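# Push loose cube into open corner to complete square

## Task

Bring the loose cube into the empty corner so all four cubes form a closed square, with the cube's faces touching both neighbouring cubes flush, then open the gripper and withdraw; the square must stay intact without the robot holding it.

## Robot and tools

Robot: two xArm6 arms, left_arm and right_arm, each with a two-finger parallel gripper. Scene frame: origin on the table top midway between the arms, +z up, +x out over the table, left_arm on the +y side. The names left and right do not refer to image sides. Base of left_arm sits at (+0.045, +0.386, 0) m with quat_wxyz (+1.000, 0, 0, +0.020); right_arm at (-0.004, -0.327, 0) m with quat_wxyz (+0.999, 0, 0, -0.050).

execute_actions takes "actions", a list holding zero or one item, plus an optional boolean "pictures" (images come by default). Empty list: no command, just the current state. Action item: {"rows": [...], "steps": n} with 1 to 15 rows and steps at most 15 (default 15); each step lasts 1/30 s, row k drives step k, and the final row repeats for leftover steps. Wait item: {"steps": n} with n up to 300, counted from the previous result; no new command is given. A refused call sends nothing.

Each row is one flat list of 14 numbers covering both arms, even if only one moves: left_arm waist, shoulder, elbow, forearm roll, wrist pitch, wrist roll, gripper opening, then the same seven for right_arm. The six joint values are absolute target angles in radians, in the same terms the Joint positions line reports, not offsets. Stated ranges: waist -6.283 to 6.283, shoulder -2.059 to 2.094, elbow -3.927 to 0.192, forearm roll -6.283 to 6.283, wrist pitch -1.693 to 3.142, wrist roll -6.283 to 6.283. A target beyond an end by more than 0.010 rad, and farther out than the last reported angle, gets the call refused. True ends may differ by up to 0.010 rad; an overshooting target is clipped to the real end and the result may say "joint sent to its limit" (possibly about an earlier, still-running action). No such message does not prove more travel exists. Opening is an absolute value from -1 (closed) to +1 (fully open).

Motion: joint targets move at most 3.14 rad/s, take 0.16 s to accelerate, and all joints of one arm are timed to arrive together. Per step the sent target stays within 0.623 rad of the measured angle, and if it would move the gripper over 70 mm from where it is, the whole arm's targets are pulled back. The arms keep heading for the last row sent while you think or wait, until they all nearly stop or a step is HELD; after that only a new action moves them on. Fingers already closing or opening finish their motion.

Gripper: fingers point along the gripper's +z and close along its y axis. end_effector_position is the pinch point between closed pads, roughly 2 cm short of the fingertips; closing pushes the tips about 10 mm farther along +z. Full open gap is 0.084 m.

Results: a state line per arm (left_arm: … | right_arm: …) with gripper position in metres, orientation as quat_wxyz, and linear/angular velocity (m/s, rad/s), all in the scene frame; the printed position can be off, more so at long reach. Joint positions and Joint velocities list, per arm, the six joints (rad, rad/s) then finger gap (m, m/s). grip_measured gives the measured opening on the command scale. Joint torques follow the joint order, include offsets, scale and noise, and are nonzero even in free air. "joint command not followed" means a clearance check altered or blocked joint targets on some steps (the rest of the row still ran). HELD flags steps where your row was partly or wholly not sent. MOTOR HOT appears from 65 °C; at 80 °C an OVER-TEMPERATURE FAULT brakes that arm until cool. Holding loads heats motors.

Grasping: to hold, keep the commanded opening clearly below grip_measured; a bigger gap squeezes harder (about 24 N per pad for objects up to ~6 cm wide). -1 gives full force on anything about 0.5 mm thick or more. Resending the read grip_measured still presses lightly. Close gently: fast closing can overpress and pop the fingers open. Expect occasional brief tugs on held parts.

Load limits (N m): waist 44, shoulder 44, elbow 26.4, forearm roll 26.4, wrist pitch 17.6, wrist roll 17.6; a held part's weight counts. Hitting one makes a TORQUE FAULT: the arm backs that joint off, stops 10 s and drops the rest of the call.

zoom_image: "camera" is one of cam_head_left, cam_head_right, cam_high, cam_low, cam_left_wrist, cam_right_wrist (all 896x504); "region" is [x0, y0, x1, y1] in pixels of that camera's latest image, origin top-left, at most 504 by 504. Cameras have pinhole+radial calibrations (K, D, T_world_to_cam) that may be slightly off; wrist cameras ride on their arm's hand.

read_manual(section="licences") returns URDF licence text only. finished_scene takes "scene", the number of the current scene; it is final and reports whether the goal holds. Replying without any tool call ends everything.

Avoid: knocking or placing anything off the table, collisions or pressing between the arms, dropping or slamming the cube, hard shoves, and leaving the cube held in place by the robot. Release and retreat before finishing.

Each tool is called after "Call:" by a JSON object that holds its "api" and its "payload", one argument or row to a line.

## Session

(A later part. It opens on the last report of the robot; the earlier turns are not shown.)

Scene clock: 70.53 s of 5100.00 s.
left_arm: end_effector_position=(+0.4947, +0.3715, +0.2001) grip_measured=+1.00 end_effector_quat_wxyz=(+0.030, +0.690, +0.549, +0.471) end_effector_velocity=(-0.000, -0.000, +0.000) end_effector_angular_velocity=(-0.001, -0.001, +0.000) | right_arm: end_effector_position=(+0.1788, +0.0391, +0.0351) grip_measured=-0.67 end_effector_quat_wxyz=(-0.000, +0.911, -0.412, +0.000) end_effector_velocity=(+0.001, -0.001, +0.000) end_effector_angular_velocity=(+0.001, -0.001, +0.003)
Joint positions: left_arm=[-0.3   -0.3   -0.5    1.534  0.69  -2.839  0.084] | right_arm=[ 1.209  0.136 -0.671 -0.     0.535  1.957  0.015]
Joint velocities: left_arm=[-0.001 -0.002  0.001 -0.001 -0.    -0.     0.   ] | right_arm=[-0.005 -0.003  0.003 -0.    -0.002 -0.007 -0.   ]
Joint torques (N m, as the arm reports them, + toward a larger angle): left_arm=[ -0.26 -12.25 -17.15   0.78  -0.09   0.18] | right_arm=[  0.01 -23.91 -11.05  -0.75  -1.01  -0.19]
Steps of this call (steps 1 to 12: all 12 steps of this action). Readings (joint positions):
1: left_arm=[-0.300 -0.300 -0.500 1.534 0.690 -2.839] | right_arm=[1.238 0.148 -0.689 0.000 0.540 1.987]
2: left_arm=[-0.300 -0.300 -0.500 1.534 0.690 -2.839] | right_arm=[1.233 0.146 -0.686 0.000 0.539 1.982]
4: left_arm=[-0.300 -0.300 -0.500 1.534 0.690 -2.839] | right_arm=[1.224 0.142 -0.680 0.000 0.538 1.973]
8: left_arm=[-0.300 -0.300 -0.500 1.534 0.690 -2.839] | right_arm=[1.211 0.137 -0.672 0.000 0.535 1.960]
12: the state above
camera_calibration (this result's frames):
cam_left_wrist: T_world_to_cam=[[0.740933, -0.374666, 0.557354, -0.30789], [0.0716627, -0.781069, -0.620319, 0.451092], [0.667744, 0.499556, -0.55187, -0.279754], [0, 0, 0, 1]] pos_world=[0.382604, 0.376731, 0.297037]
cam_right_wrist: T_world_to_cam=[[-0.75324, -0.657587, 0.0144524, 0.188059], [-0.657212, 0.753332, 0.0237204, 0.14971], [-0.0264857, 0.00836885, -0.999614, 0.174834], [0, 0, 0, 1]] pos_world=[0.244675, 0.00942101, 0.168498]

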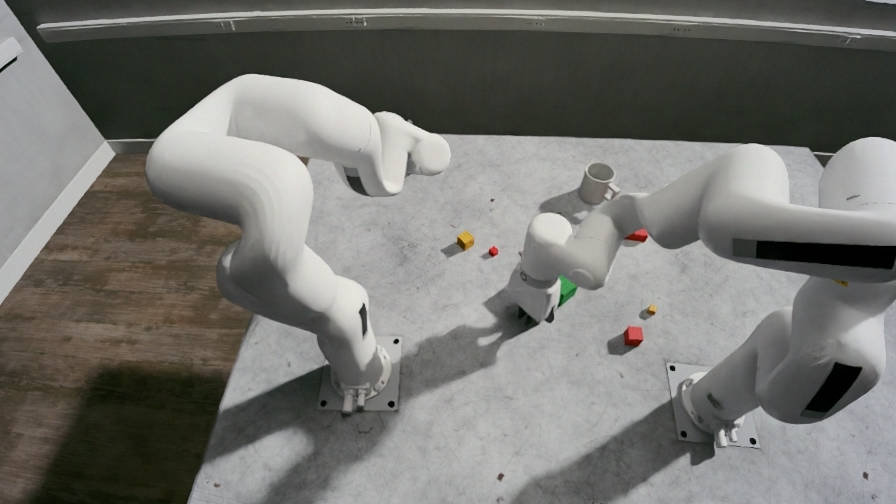

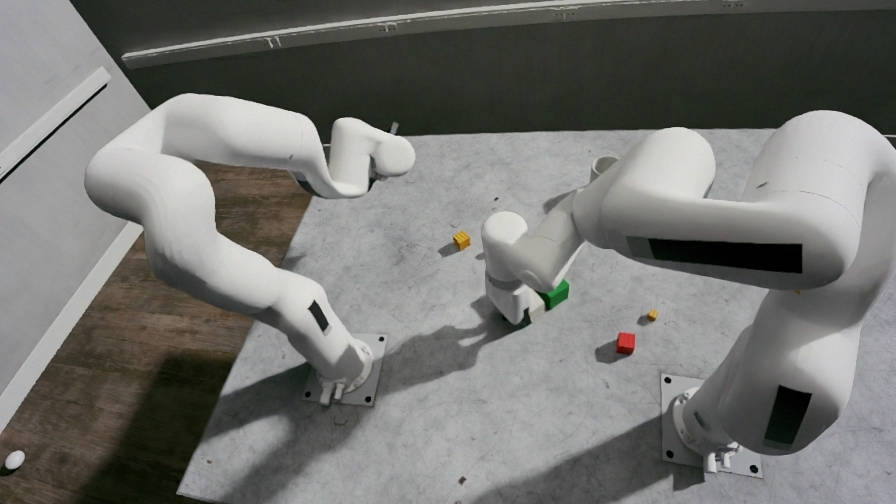

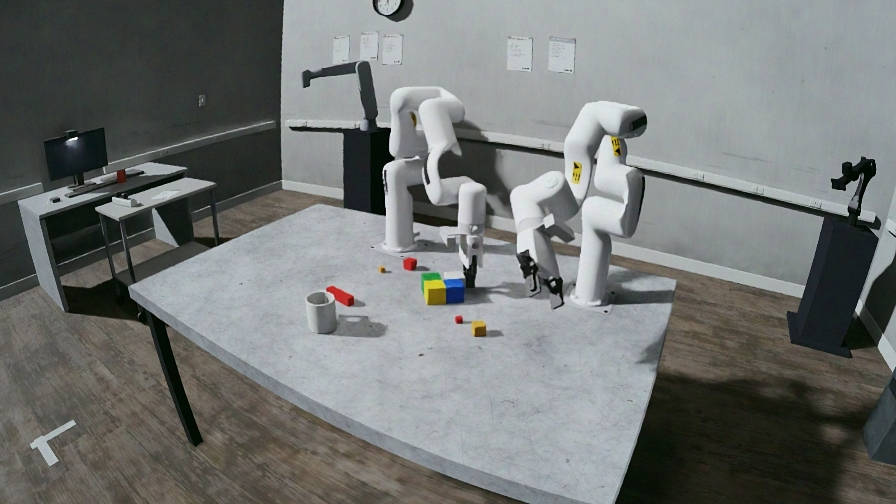

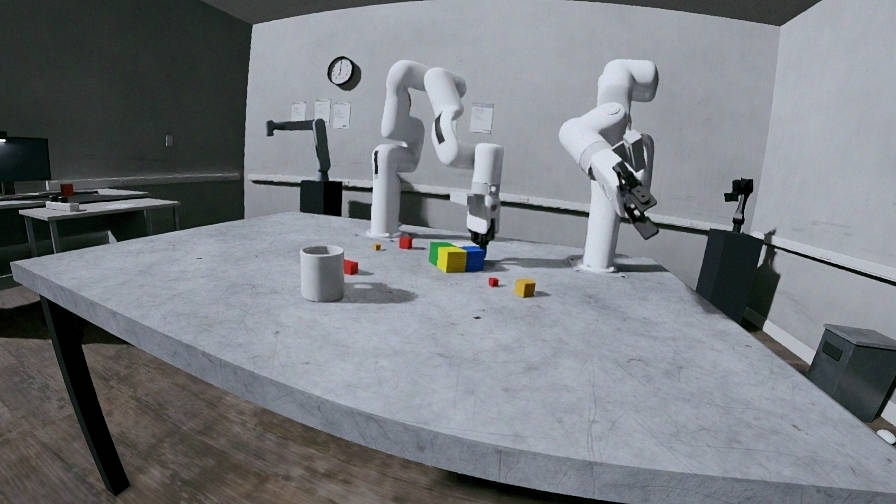

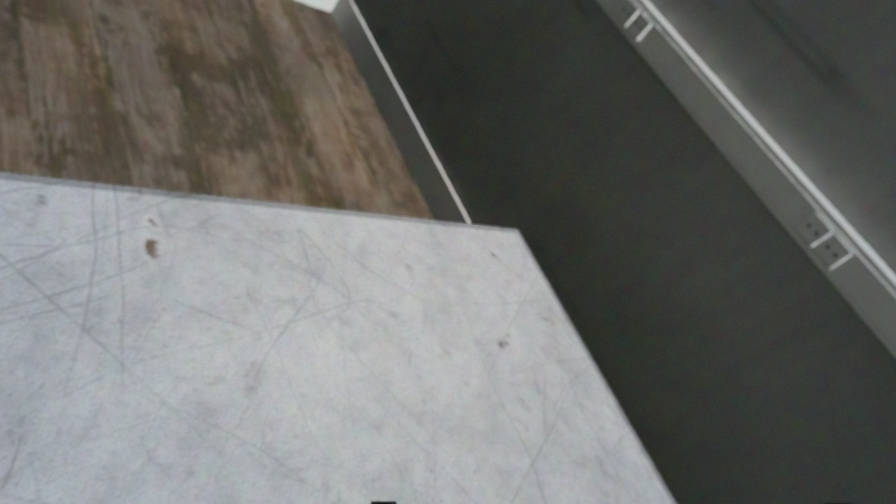

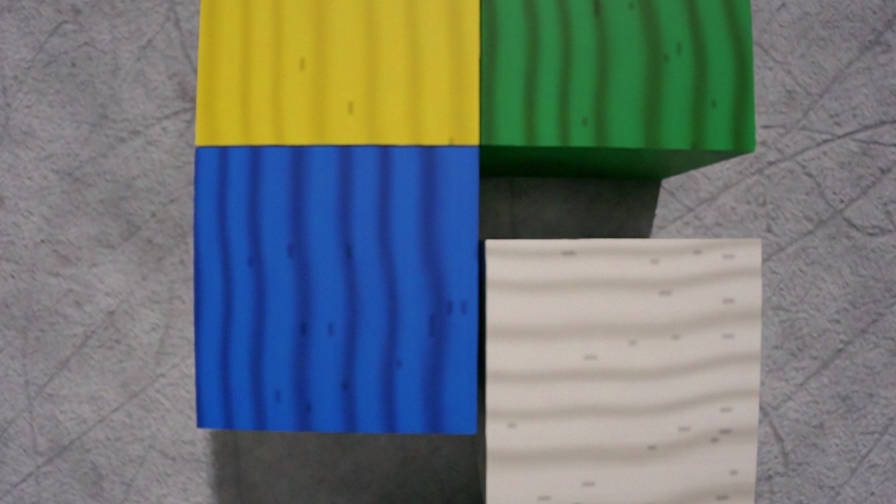

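Call:
{"api": "execute_actions", "payload": {
  "actions": [
    {"rows":[[-0.3,-0.3,-0.5,1.534,0.69,-2.839,1,1.2064,0.1352,-0.6699,0,0.5347,1.9559,-0.65],[-0.3,-0.3,-0.5,1.534,0.69,-2.839,1,1.2037,0.1347,-0.6692,0,0.5345,1.9545,-0.65],[-0.3,-0.3,-0.5,1.534,0.69,-2.839,1,1.2002,0.1340,-0.6683,0,0.5343,1.9527,-0.65],[-0.3,-0.3,-0.5,1.534,0.69,-2.839,1,1.1961,0.1333,-0.6673,0,0.5340,1.9505,-0.65],[-0.3,-0.3,-0.5,1.534,0.69,-2.839,1,1.1920,0.1326,-0.6663,0,0.5338,1.9484,-0.65],[-0.3,-0.3,-0.5,1.534,0.69,-2.839,1,1.1879,0.1318,-0.6653,0,0.5335,1.9463,-0.65],[-0.3,-0.3,-0.5,1.534,0.69,-2.839,1,1.1840,0.1311,-0.6644,0,0.5332,1.9443,-0.65],[-0.3,-0.3,-0.5,1.534,0.69,-2.839,1,1.1805,0.1305,-0.6635,0,0.5330,1.9425,-0.65],[-0.3,-0.3,-0.5,1.534,0.69,-2.839,1,1.1773,0.1294,-0.6620,0,0.5326,1.9393,-0.65],[-0.3,-0.3,-0.5,1.534,0.69,-2.839,1,1.1744,0.1284,-0.6606,0,0.5322,1.9364,-0.65],[-0.3,-0.3,-0.5,1.534,0.69,-2.839,1,1.1719,0.1275,-0.6595,0,0.5319,1.9339,-0.65],[-0.3,-0.3,-0.5,1.534,0.69,-2.839,1,1.1701,0.1269,-0.6586,0,0.5316,1.9321,-0.65],[-0.3,-0.3,-0.5,1.534,0.69,-2.839,1,1.1692,0.1266,-0.6582,0,0.5315,1.9312,-0.65]],"steps":15}
  ],
  "pictures": false
}}

Call:
{"api": "execute_actions", "payload": {
  "actions": [
    {"rows":[[-0.3,-0.3,-0.5,1.534,0.69,-2.839,1,1.1692,0.1266,-0.6582,0,0.5315,1.9312,-0.65]],"steps":8}
  ]
}}

Call:
{"api": "zoom_image", "payload": {
  "camera": "cam_right_wrist",
  "region": [420, 180, 560, 320]
}}

Call:
{"api": "zoom_image", "payload": {
  "camera": "cam_right_wrist",
  "region": [660, 180, 800, 320]
}}

Call:
{"api": "zoom_image", "payload": {
  "camera": "cam_right_wrist",
  "region": [420, 364, 560, 504]
}}

Scene clock: 76.40 s of 5100.00 s.
left_arm: end_effector_position=(+0.4947, +0.3715, +0.2001) grip_measured=+1.00 end_effector_quat_wxyz=(+0.030, +0.690, +0.549, +0.471) end_effector_velocity=(-0.000, +0.000, -0.000) end_effector_angular_velocity=(+0.000, +0.001, +0.001) | right_arm: end_effector_position=(+0.1906, +0.0294, +0.0350) grip_measured=-0.67 end_effector_quat_wxyz=(+0.000, +0.909, -0.418, -0.000) end_effector_velocity=(+0.011, -0.011, +0.000) end_effector_angular_velocity=(+0.001, -0.000, -0.004)
Joint positions: left_arm=[-0.3   -0.3   -0.5    1.534  0.69  -2.839  0.084] | right_arm=[ 1.172  0.127 -0.659  0.     0.532  1.934  0.015]
Joint velocities: left_arm=[-0.    -0.001  0.001 -0.001  0.     0.    -0.   ] | right_arm=[-0.038 -0.012  0.016 -0.    -0.005 -0.033 -0.   ]
Joint torques (N m, as the arm reports them, + toward a larger angle): left_arm=[ -0.22 -11.91 -17.19   0.77  -0.06   0.17] | right_arm=[  0.41 -23.31 -11.18  -0.61  -1.7   -0.31]
Steps of this call (steps 1 to 15: the robot went on to your last target; steps 16 to 90: nothing new was sent; then 2.37 s passed at rest; steps 91 to 105: all 15 steps of this action). Readings (joint positions):
91: left_arm=[-0.300 -0.300 -0.500 1.534 0.690 -2.839] | right_arm=[1.208 0.135 -0.670 0.000 0.535 1.957]
92: left_arm=[-0.300 -0.300 -0.500 1.534 0.690 -2.839] | right_arm=[1.208 0.135 -0.670 -0.000 0.535 1.956]
94: left_arm=[-0.300 -0.300 -0.500 1.534 0.690 -2.839] | right_arm=[1.205 0.135 -0.669 -0.000 0.535 1.955]
98: left_arm=[-0.300 -0.300 -0.500 1.534 0.690 -2.839] | right_arm=[1.192 0.133 -0.666 0.000 0.534 1.949]
105: the state above

Scene clock: 76.67 s of 5100.00 s.
left_arm: end_effector_position=(+0.4947, +0.3715, +0.2001) grip_measured=+1.00 end_effector_quat_wxyz=(+0.030, +0.690, +0.549, +0.471) end_effector_velocity=(+0.000, -0.000, +0.000) end_effector_angular_velocity=(+0.002, -0.001, -0.002) | right_arm: end_effector_position=(+0.1913, +0.0288, +0.0350) grip_measured=-0.67 end_effector_quat_wxyz=(-0.000, +0.909, -0.418, +0.000) end_effector_velocity=(+0.000, -0.001, -0.000) end_effector_angular_velocity=(-0.000, +0.000, -0.001)
Joint positions: left_arm=[-0.3   -0.3   -0.5    1.534  0.69  -2.839  0.084] | right_arm=[ 1.169  0.127 -0.658 -0.     0.532  1.931  0.015]
Joint velocities: left_arm=[-0.001  0.001 -0.001  0.002  0.     0.    -0.   ] | right_arm=[-0.002 -0.     0.001  0.    -0.    -0.001 -0.   ]
Joint torques (N m, as the arm reports them, + toward a larger angle): left_arm=[ -0.21 -12.12 -17.29   0.66  -0.02   0.17] | right_arm=[ -0.2  -24.35 -10.67  -0.76  -1.4   -0.27]
Steps of this call (steps 1 to 8: all 8 steps of this action). Readings (joint positions):
1: left_arm=[-0.300 -0.300 -0.500 1.534 0.690 -2.839] | right_arm=[1.171 0.127 -0.659 0.000 0.532 1.933]
2: left_arm=[-0.300 -0.300 -0.500 1.534 0.690 -2.839] | right_arm=[1.170 0.127 -0.659 0.000 0.532 1.932]
4: left_arm=[-0.300 -0.300 -0.500 1.534 0.690 -2.839] | right_arm=[1.170 0.127 -0.658 -0.000 0.532 1.932]
8: the state above
camera_calibration (this result's frames):
cam_left_wrist: T_world_to_cam=[[0.740933, -0.374666, 0.557354, -0.30789], [0.0716627, -0.781069, -0.620319, 0.451092], [0.667744, 0.499556, -0.55187, -0.279754], [0, 0, 0, 1]] pos_world=[0.382604, 0.376731, 0.297037]
cam_right_wrist: T_world_to_cam=[[-0.761794, -0.647658, 0.0144893, 0.192052], [-0.647282, 0.761882, 0.0237025, 0.163602], [-0.0263902, 0.00867771, -0.999614, 0.175204], [0, 0, 0, 1]] pos_world=[0.256825, -0.00178168, 0.168476]

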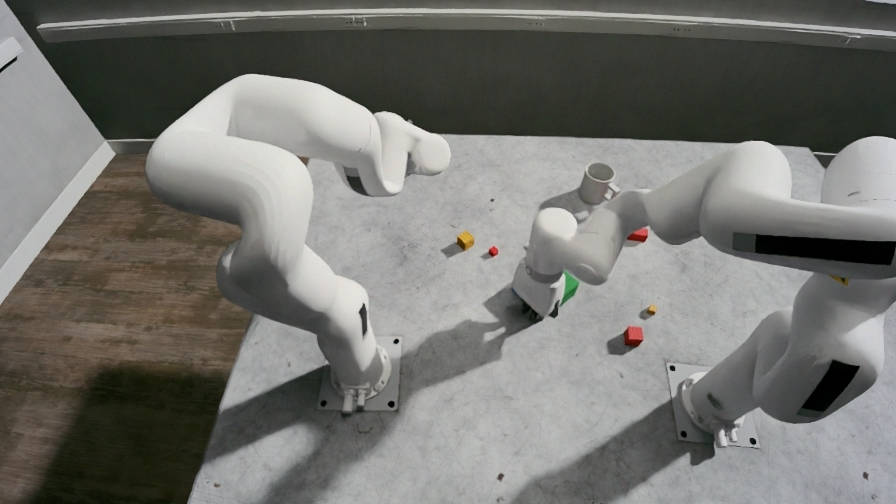

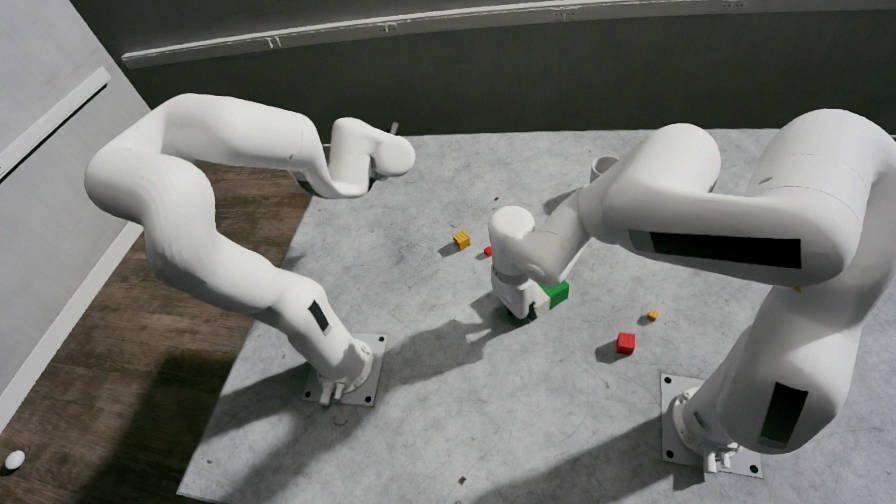

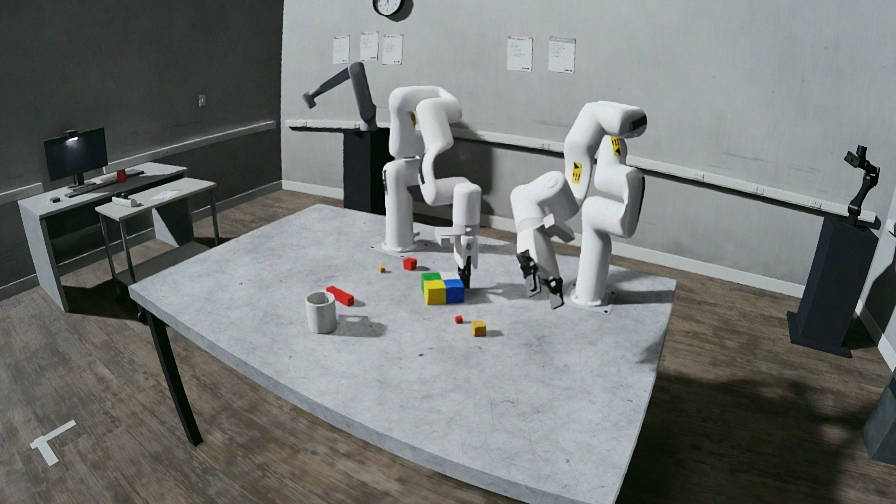

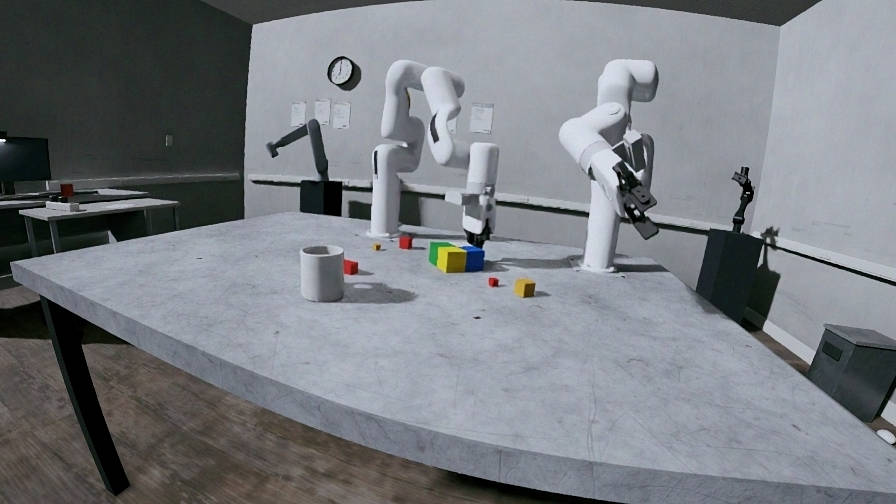

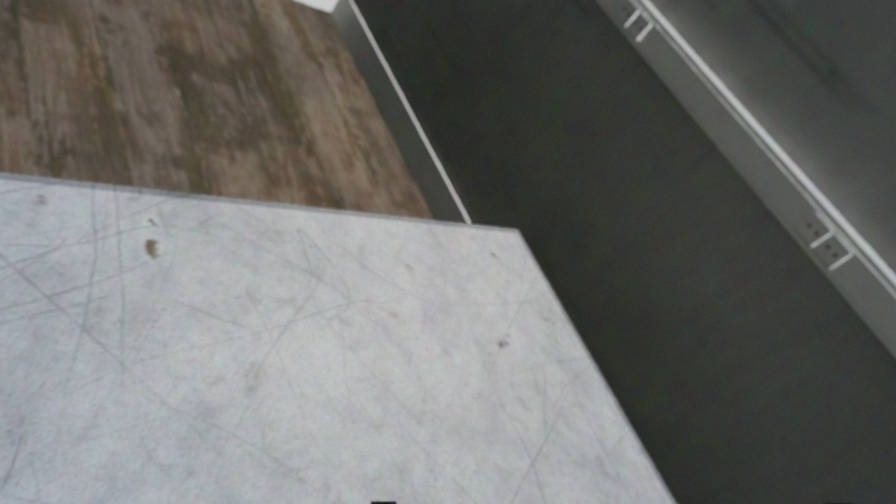

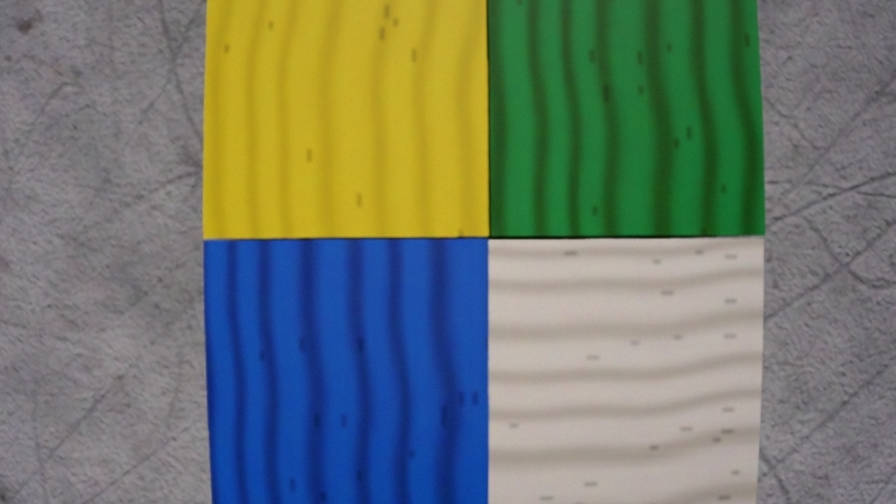

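Region (420, 180, 560, 320) of cam_right_wrist's 896x504 image, scaled by 3.600, with more detail than that image has.

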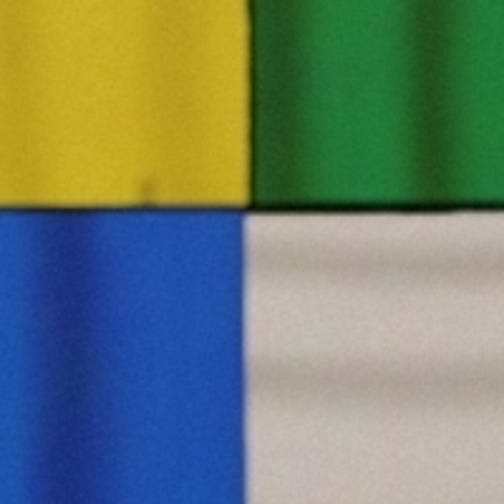

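Region (660, 180, 800, 320) of cam_right_wrist's 896x504 image, scaled by 3.600, with more detail than that image has.

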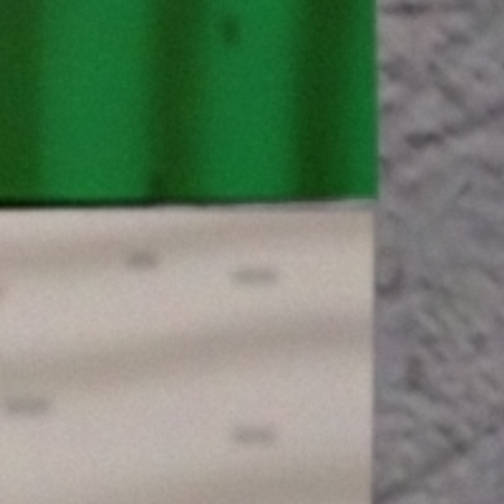

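Region (420, 364, 560, 504) of cam_right_wrist's 896x504 image, scaled by 3.600, with more detail than that image has.

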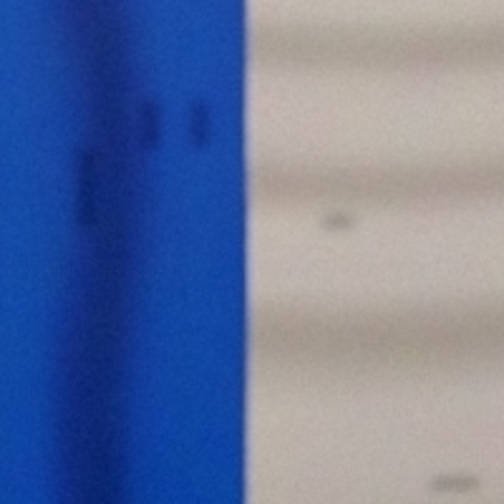

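Call:
{"api": "execute_actions", "payload": {
  "actions": [
    {"rows":[[-0.3,-0.3,-0.5,1.534,0.69,-2.839,1,1.1687,0.1264,-0.6579,0,0.5315,1.9307,-0.65],[-0.3,-0.3,-0.5,1.534,0.69,-2.839,1,1.1682,0.1262,-0.6577,0,0.5314,1.9302,-0.65],[-0.3,-0.3,-0.5,1.534,0.69,-2.839,1,1.1682,0.1262,-0.6577,0,0.5314,1.9302,-0.65],[-0.3,-0.3,-0.5,1.534,0.69,-2.839,1,1.1682,0.1262,-0.6577,0,0.5314,1.9302,-0.65],[-0.3,-0.3,-0.5,1.534,0.69,-2.839,1,1.1682,0.1262,-0.6577,0,0.5314,1.9302,-0.65],[-0.3,-0.3,-0.5,1.534,0.69,-2.839,1,1.1682,0.1262,-0.6577,0,0.5314,1.9302,-0.65],[-0.3,-0.3,-0.5,1.534,0.69,-2.839,1,1.1682,0.1262,-0.6577,0,0.5314,1.9302,-0.65],[-0.3,-0.3,-0.5,1.534,0.69,-2.839,1,1.1682,0.1262,-0.6577,0,0.5314,1.9302,-0.65],[-0.3,-0.3,-0.5,1.534,0.69,-2.839,1,1.1706,0.1272,-0.6590,0,0.5318,1.9326,-0.65],[-0.3,-0.3,-0.5,1.534,0.69,-2.839,1,1.1771,0.1298,-0.6626,0,0.5328,1.9391,-0.65],[-0.3,-0.3,-0.5,1.534,0.69,-2.839,1,1.1863,0.1336,-0.6678,0,0.5342,1.9483,-0.65],[-0.3,-0.3,-0.5,1.534,0.69,-2.839,1,1.1965,0.1378,-0.6736,0,0.5358,1.9585,-0.65],[-0.3,-0.3,-0.5,1.534,0.69,-2.839,1,1.2057,0.1416,-0.6788,0,0.5372,1.9677,-0.65],[-0.3,-0.3,-0.5,1.534,0.69,-2.839,1,1.2122,0.1443,-0.6824,0,0.5381,1.9742,-0.65],[-0.3,-0.3,-0.5,1.534,0.69,-2.839,1,1.2145,0.1452,-0.6837,0,0.5385,1.9765,-0.65]],"steps":15}
  ]
}}

Call:
{"api": "execute_actions", "payload": {
  "actions": [
    {"rows":[[-0.3,-0.3,-0.5,1.534,0.69,-2.839,1,1.2145,0.1412,-0.6868,0,0.5456,1.9765,-0.65],[-0.3,-0.3,-0.5,1.534,0.69,-2.839,1,1.2145,0.1294,-0.6961,0,0.5667,1.9765,-0.65],[-0.3,-0.3,-0.5,1.534,0.69,-2.839,1,1.2145,0.1103,-0.7112,0,0.6009,1.9765,-0.65],[-0.3,-0.3,-0.5,1.534,0.69,-2.839,1,1.2145,0.0848,-0.7313,0,0.6465,1.9765,-0.65],[-0.3,-0.3,-0.5,1.534,0.69,-2.839,1,1.2145,0.0539,-0.7557,0,0.7018,1.9765,-0.65],[-0.3,-0.3,-0.5,1.534,0.69,-2.839,1,1.2145,0.0191,-0.7832,0,0.7641,1.9765,-0.65],[-0.3,-0.3,-0.5,1.534,0.69,-2.839,1,1.2145,-0.0183,-0.8126,0,0.8309,1.9765,-0.65],[-0.3,-0.3,-0.5,1.534,0.69,-2.839,1,1.2145,-0.0564,-0.8427,0,0.8991,1.9765,-0.65],[-0.3,-0.3,-0.5,1.534,0.69,-2.839,1,1.2145,-0.0938,-0.8721,0,0.9659,1.9765,-0.65],[-0.3,-0.3,-0.5,1.534,0.69,-2.839,1,1.2145,-0.1286,-0.8996,0,1.0282,1.9765,-0.65],[-0.3,-0.3,-0.5,1.534,0.69,-2.839,1,1.2145,-0.1595,-0.9240,0,1.0835,1.9765,-0.65],[-0.3,-0.3,-0.5,1.534,0.69,-2.839,1,1.2145,-0.1850,-0.9441,0,1.1291,1.9765,-0.65],[-0.3,-0.3,-0.5,1.534,0.69,-2.839,1,1.2145,-0.2041,-0.9592,0,1.1633,1.9765,-0.65],[-0.3,-0.3,-0.5,1.534,0.69,-2.839,1,1.2145,-0.2159,-0.9685,0,1.1844,1.9765,-0.65],[-0.3,-0.3,-0.5,1.534,0.69,-2.839,1,1.2145,-0.2199,-0.9716,0,1.1915,1.9765,-0.65]],"steps":15}
  ],
  "pictures": false
}}

Call:
{"api": "execute_actions", "payload": {
  "actions": [
    {"steps":7}
  ]
}}

Scene clock: 84.03 s of 5100.00 s.
left_arm: end_effector_position=(+0.4947, +0.3715, +0.2001) grip_measured=+1.00 end_effector_quat_wxyz=(+0.030, +0.690, +0.549, +0.471) end_effector_velocity=(+0.000, +0.000, +0.001) end_effector_angular_velocity=(+0.000, -0.001, -0.000) | right_arm: end_effector_position=(+0.1840, +0.0371, +0.0350) grip_measured=-0.67 end_effector_quat_wxyz=(-0.000, +0.908, -0.418, +0.000) end_effector_velocity=(-0.070, +0.078, +0.001) end_effector_angular_velocity=(+0.006, -0.004, +0.021)
Joint positions: left_arm=[-0.3   -0.3   -0.5    1.534  0.69  -2.839  0.084] | right_arm=[ 1.195  0.137 -0.673 -0.     0.536  1.957  0.015]
Joint velocities: left_arm=[ 0.    -0.001 -0.     0.001 -0.    -0.     0.   ] | right_arm=[ 0.239  0.094 -0.132 -0.001  0.031  0.219 -0.   ]
Joint torques (N m, as the arm reports them, + toward a larger angle): left_arm=[ -0.25 -12.34 -17.28   0.73   0.09   0.17] | right_arm=[ -1.26 -23.42 -11.04  -0.52  -1.58  -0.01]
Steps of this call (steps 1 to 15: the robot went on to your last target; steps 16 to 90: nothing new was sent; then 3.87 s passed at rest; steps 91 to 105: all 15 steps of this action). Readings (joint positions):
91: left_arm=[-0.300 -0.300 -0.500 1.534 0.690 -2.839] | right_arm=[1.169 0.127 -0.658 -0.000 0.531 1.931]
92: left_arm=[-0.300 -0.300 -0.500 1.534 0.690 -2.839] | right_arm=[1.169 0.127 -0.658 -0.000 0.531 1.931]
94: left_arm=[-0.300 -0.300 -0.500 1.534 0.690 -2.839] | right_arm=[1.169 0.126 -0.658 -0.000 0.531 1.931]
98: left_arm=[-0.300 -0.300 -0.500 1.534 0.690 -2.839] | right_arm=[1.168 0.126 -0.658 0.000 0.531 1.930]
105: the state above
camera_calibration (this result's frames):
cam_left_wrist: T_world_to_cam=[[0.740933, -0.374666, 0.557354, -0.30789], [0.0716627, -0.781069, -0.620319, 0.451092], [0.667744, 0.499556, -0.55187, -0.279755], [0, 0, 0, 1]] pos_world=[0.382604, 0.376731, 0.297037]
cam_right_wrist: T_world_to_cam=[[-0.762051, -0.647353, 0.0145546, 0.1919], [-0.646978, 0.762141, 0.0236715, 0.152507], [-0.0264165, 0.00862236, -0.999614, 0.17494], [0, 0, 0, 1]] pos_world=[0.249528, 0.00648729, 0.16847]

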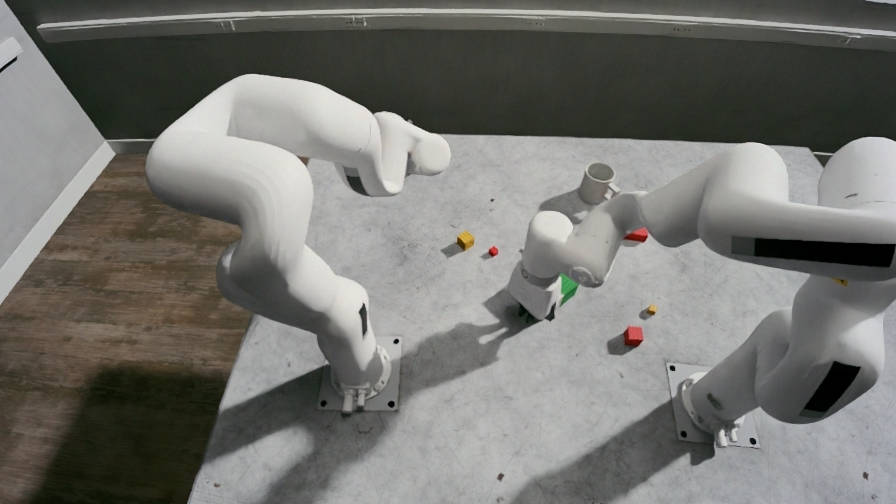

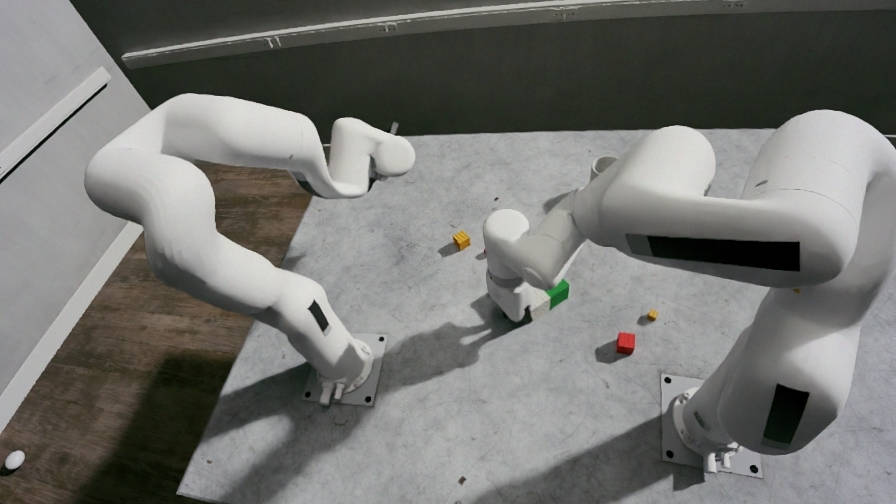

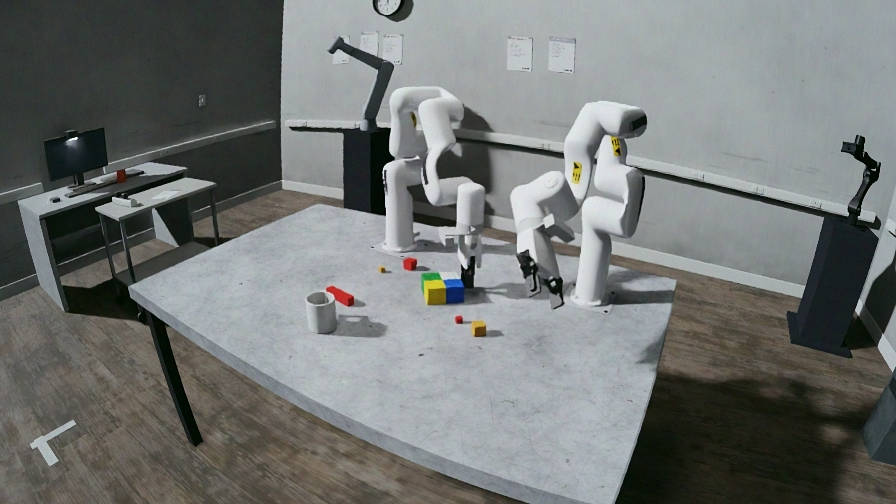

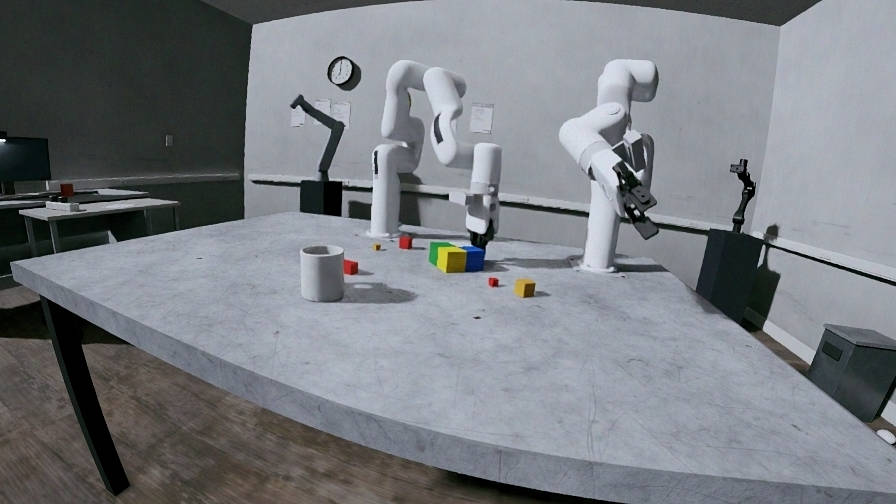

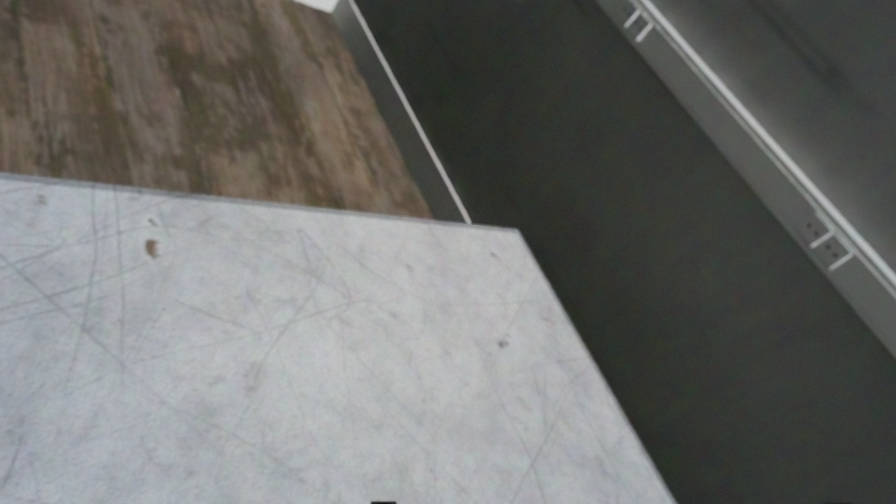

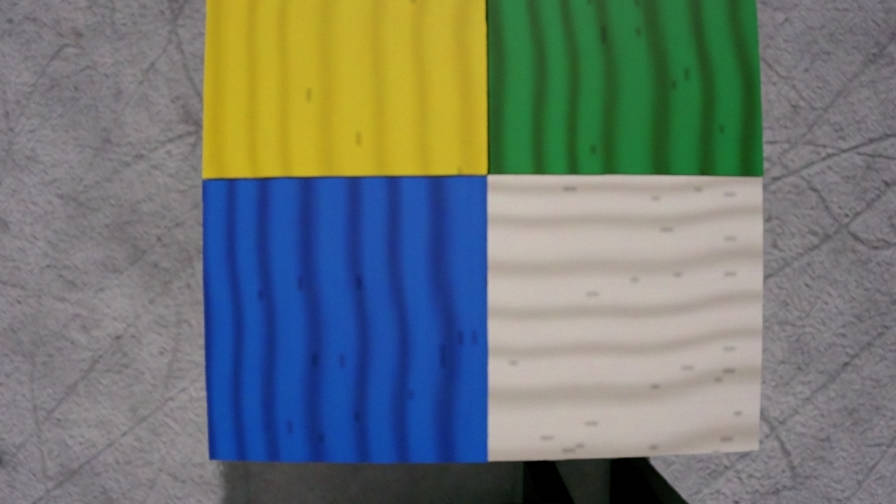

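Scene clock: 84.53 s of 5100.00 s.
left_arm: end_effector_position=(+0.4947, +0.3715, +0.2001) grip_measured=+1.00 end_effector_quat_wxyz=(+0.030, +0.690, +0.549, +0.471) end_effector_velocity=(-0.000, -0.000, -0.000) end_effector_angular_velocity=(-0.001, +0.001, -0.001) | right_arm: end_effector_position=(+0.1858, +0.0587, +0.1712) grip_measured=-0.67 end_effector_quat_wxyz=(-0.002, +0.909, -0.418, +0.000) end_effector_velocity=(-0.017, -0.032, +0.414) end_effector_angular_velocity=(-0.003, +0.001, +0.001)
Joint positions: left_arm=[-0.3   -0.3   -0.5    1.534  0.69  -2.839  0.084] | right_arm=[ 1.214 -0.091 -0.87  -0.     0.957  1.976  0.015]
Joint velocities: left_arm=[-0.001  0.     0.    -0.    -0.001 -0.    -0.   ] | right_arm=[ 0.002 -0.682 -0.534 -0.     1.219  0.001  0.   ]
Joint torques (N m, as the arm reports them, + toward a larger angle): left_arm=[ -0.2  -11.96 -17.3    0.77  -0.03   0.11] | right_arm=[  0.01 -22.01 -13.35  -1.31  -1.27  -0.14]
Steps of this call (steps 1 to 15: all 15 steps of this action). Readings (joint positions):
1: left_arm=[-0.300 -0.300 -0.500 1.534 0.690 -2.839] | right_arm=[1.202 0.140 -0.677 -0.000 0.536 1.964]
2: left_arm=[-0.300 -0.300 -0.500 1.534 0.690 -2.839] | right_arm=[1.207 0.141 -0.680 -0.000 0.539 1.968]
4: left_arm=[-0.300 -0.300 -0.500 1.534 0.690 -2.839] | right_arm=[1.212 0.136 -0.688 -0.000 0.556 1.973]
8: left_arm=[-0.300 -0.300 -0.500 1.534 0.690 -2.839] | right_arm=[1.214 0.074 -0.739 0.000 0.669 1.976]
15: the state above

Scene clock: 84.77 s of 5100.00 s.
left_arm: end_effector_position=(+0.4947, +0.3715, +0.2001) grip_measured=+1.00 end_effector_quat_wxyz=(+0.030, +0.690, +0.549, +0.471) end_effector_velocity=(-0.000, +0.000, -0.000) end_effector_angular_velocity=(+0.000, +0.000, +0.000) | right_arm: end_effector_position=(+0.1801, +0.0474, +0.2462) grip_measured=-0.67 end_effector_quat_wxyz=(-0.004, +0.909, -0.418, +0.000) end_effector_velocity=(-0.019, -0.038, +0.062) end_effector_angular_velocity=(-0.067, +0.034, -0.001)
Joint positions: left_arm=[-0.3   -0.3   -0.5    1.534  0.69  -2.839  0.084] | right_arm=[ 1.214 -0.212 -0.966 -0.     1.169  1.976  0.015]
Joint velocities: left_arm=[ 0. -0.  0.  0.  0. -0. -0.] | right_arm=[ 0.    -0.121 -0.079  0.001  0.276  0.001  0.   ]
Joint torques (N m, as the arm reports them, + toward a larger angle): left_arm=[ -0.24 -12.04 -17.41   0.76  -0.08   0.14] | right_arm=[ -0.52 -12.5  -10.57  -0.58  -1.44  -0.23]
Steps of this call (steps 1 to 7: the robot went on to your last target). Readings (joint positions):
1: left_arm=[-0.300 -0.300 -0.500 1.534 0.690 -2.839] | right_arm=[1.214 -0.113 -0.888 -0.000 0.998 1.976]
2: left_arm=[-0.300 -0.300 -0.500 1.534 0.690 -2.839] | right_arm=[1.214 -0.136 -0.906 -0.000 1.038 1.976]
4: left_arm=[-0.300 -0.300 -0.500 1.534 0.690 -2.839] | right_arm=[1.214 -0.178 -0.939 -0.000 1.114 1.976]
7: the state above
camera_calibration (this result's frames):
cam_left_wrist: T_world_to_cam=[[0.740933, -0.374666, 0.557354, -0.30789], [0.0716628, -0.781069, -0.620319, 0.451092], [0.667744, 0.499556, -0.55187, -0.279754], [0, 0, 0, 1]] pos_world=[0.382604, 0.376731, 0.297037]
cam_right_wrist: T_world_to_cam=[[-0.761914, -0.647647, 0.00636658, 0.194509], [-0.647289, 0.76176, 0.0271822, 0.136342], [-0.0224543, 0.0165895, -0.99961, 0.384754], [0, 0, 0, 1]] pos_world=[0.245091, 0.0157299, 0.379659]

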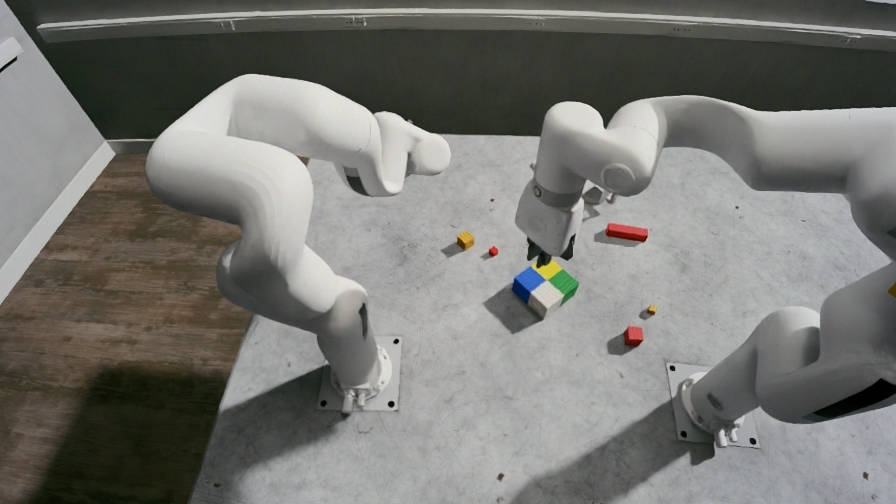

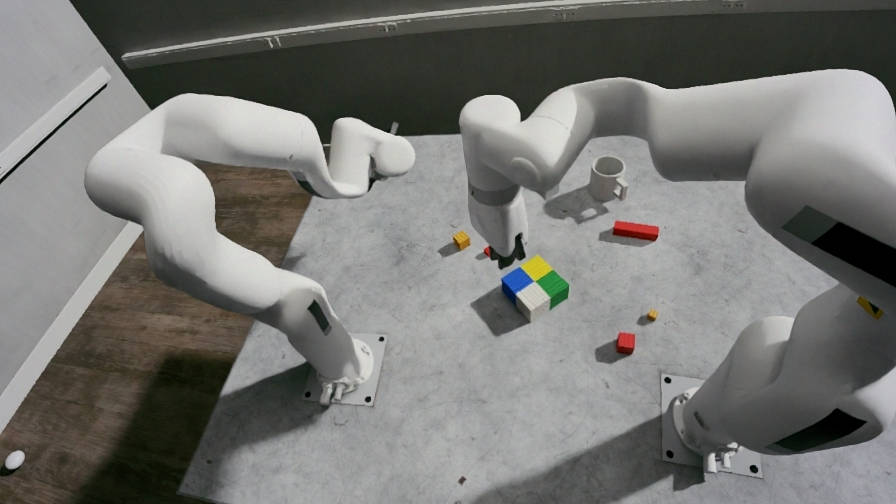

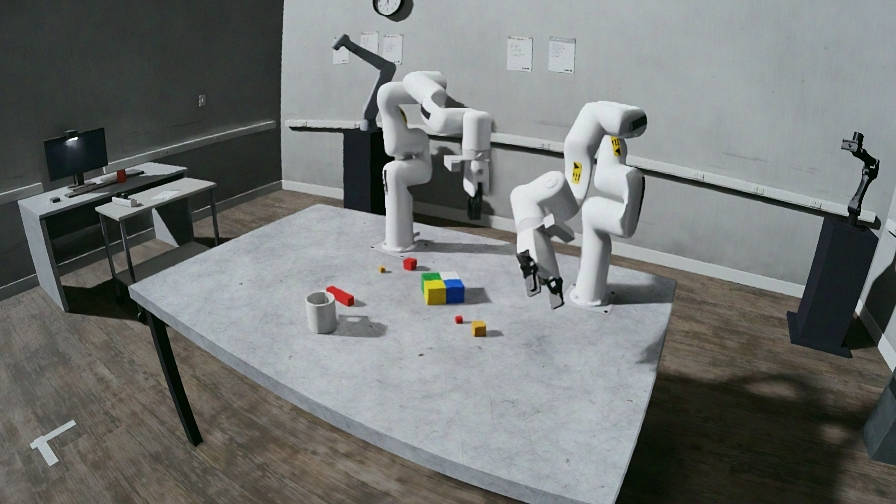

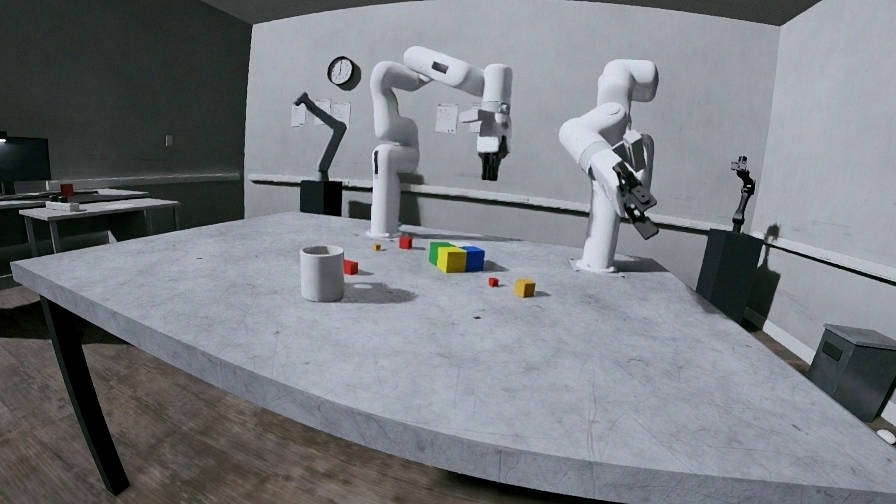

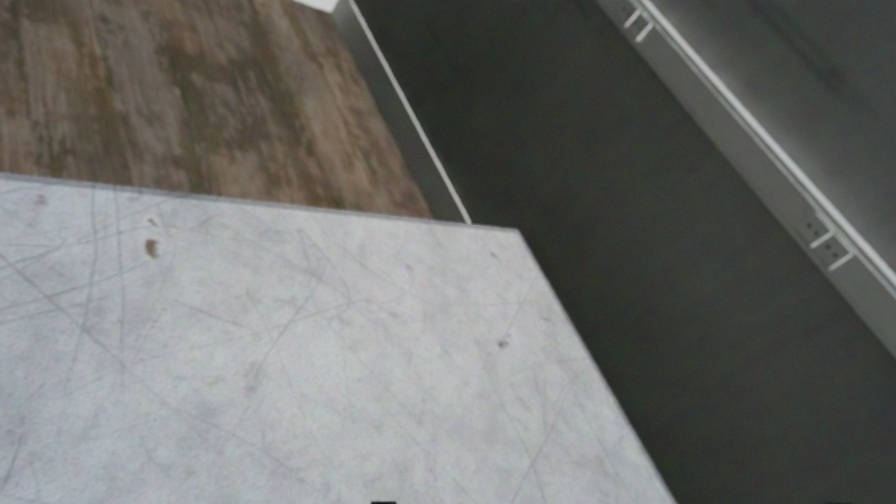

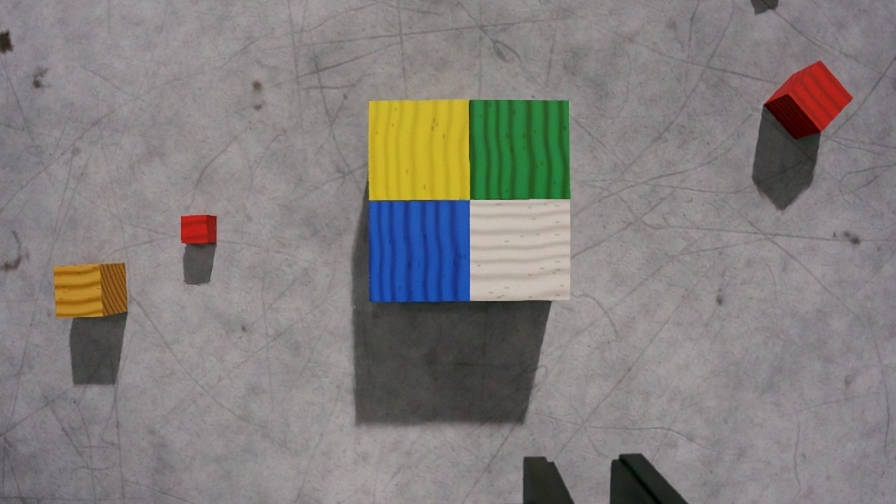

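Call:
{"api": "finished_scene", "payload": {
  "scene": 2
}}

The scene is finished: the task was done.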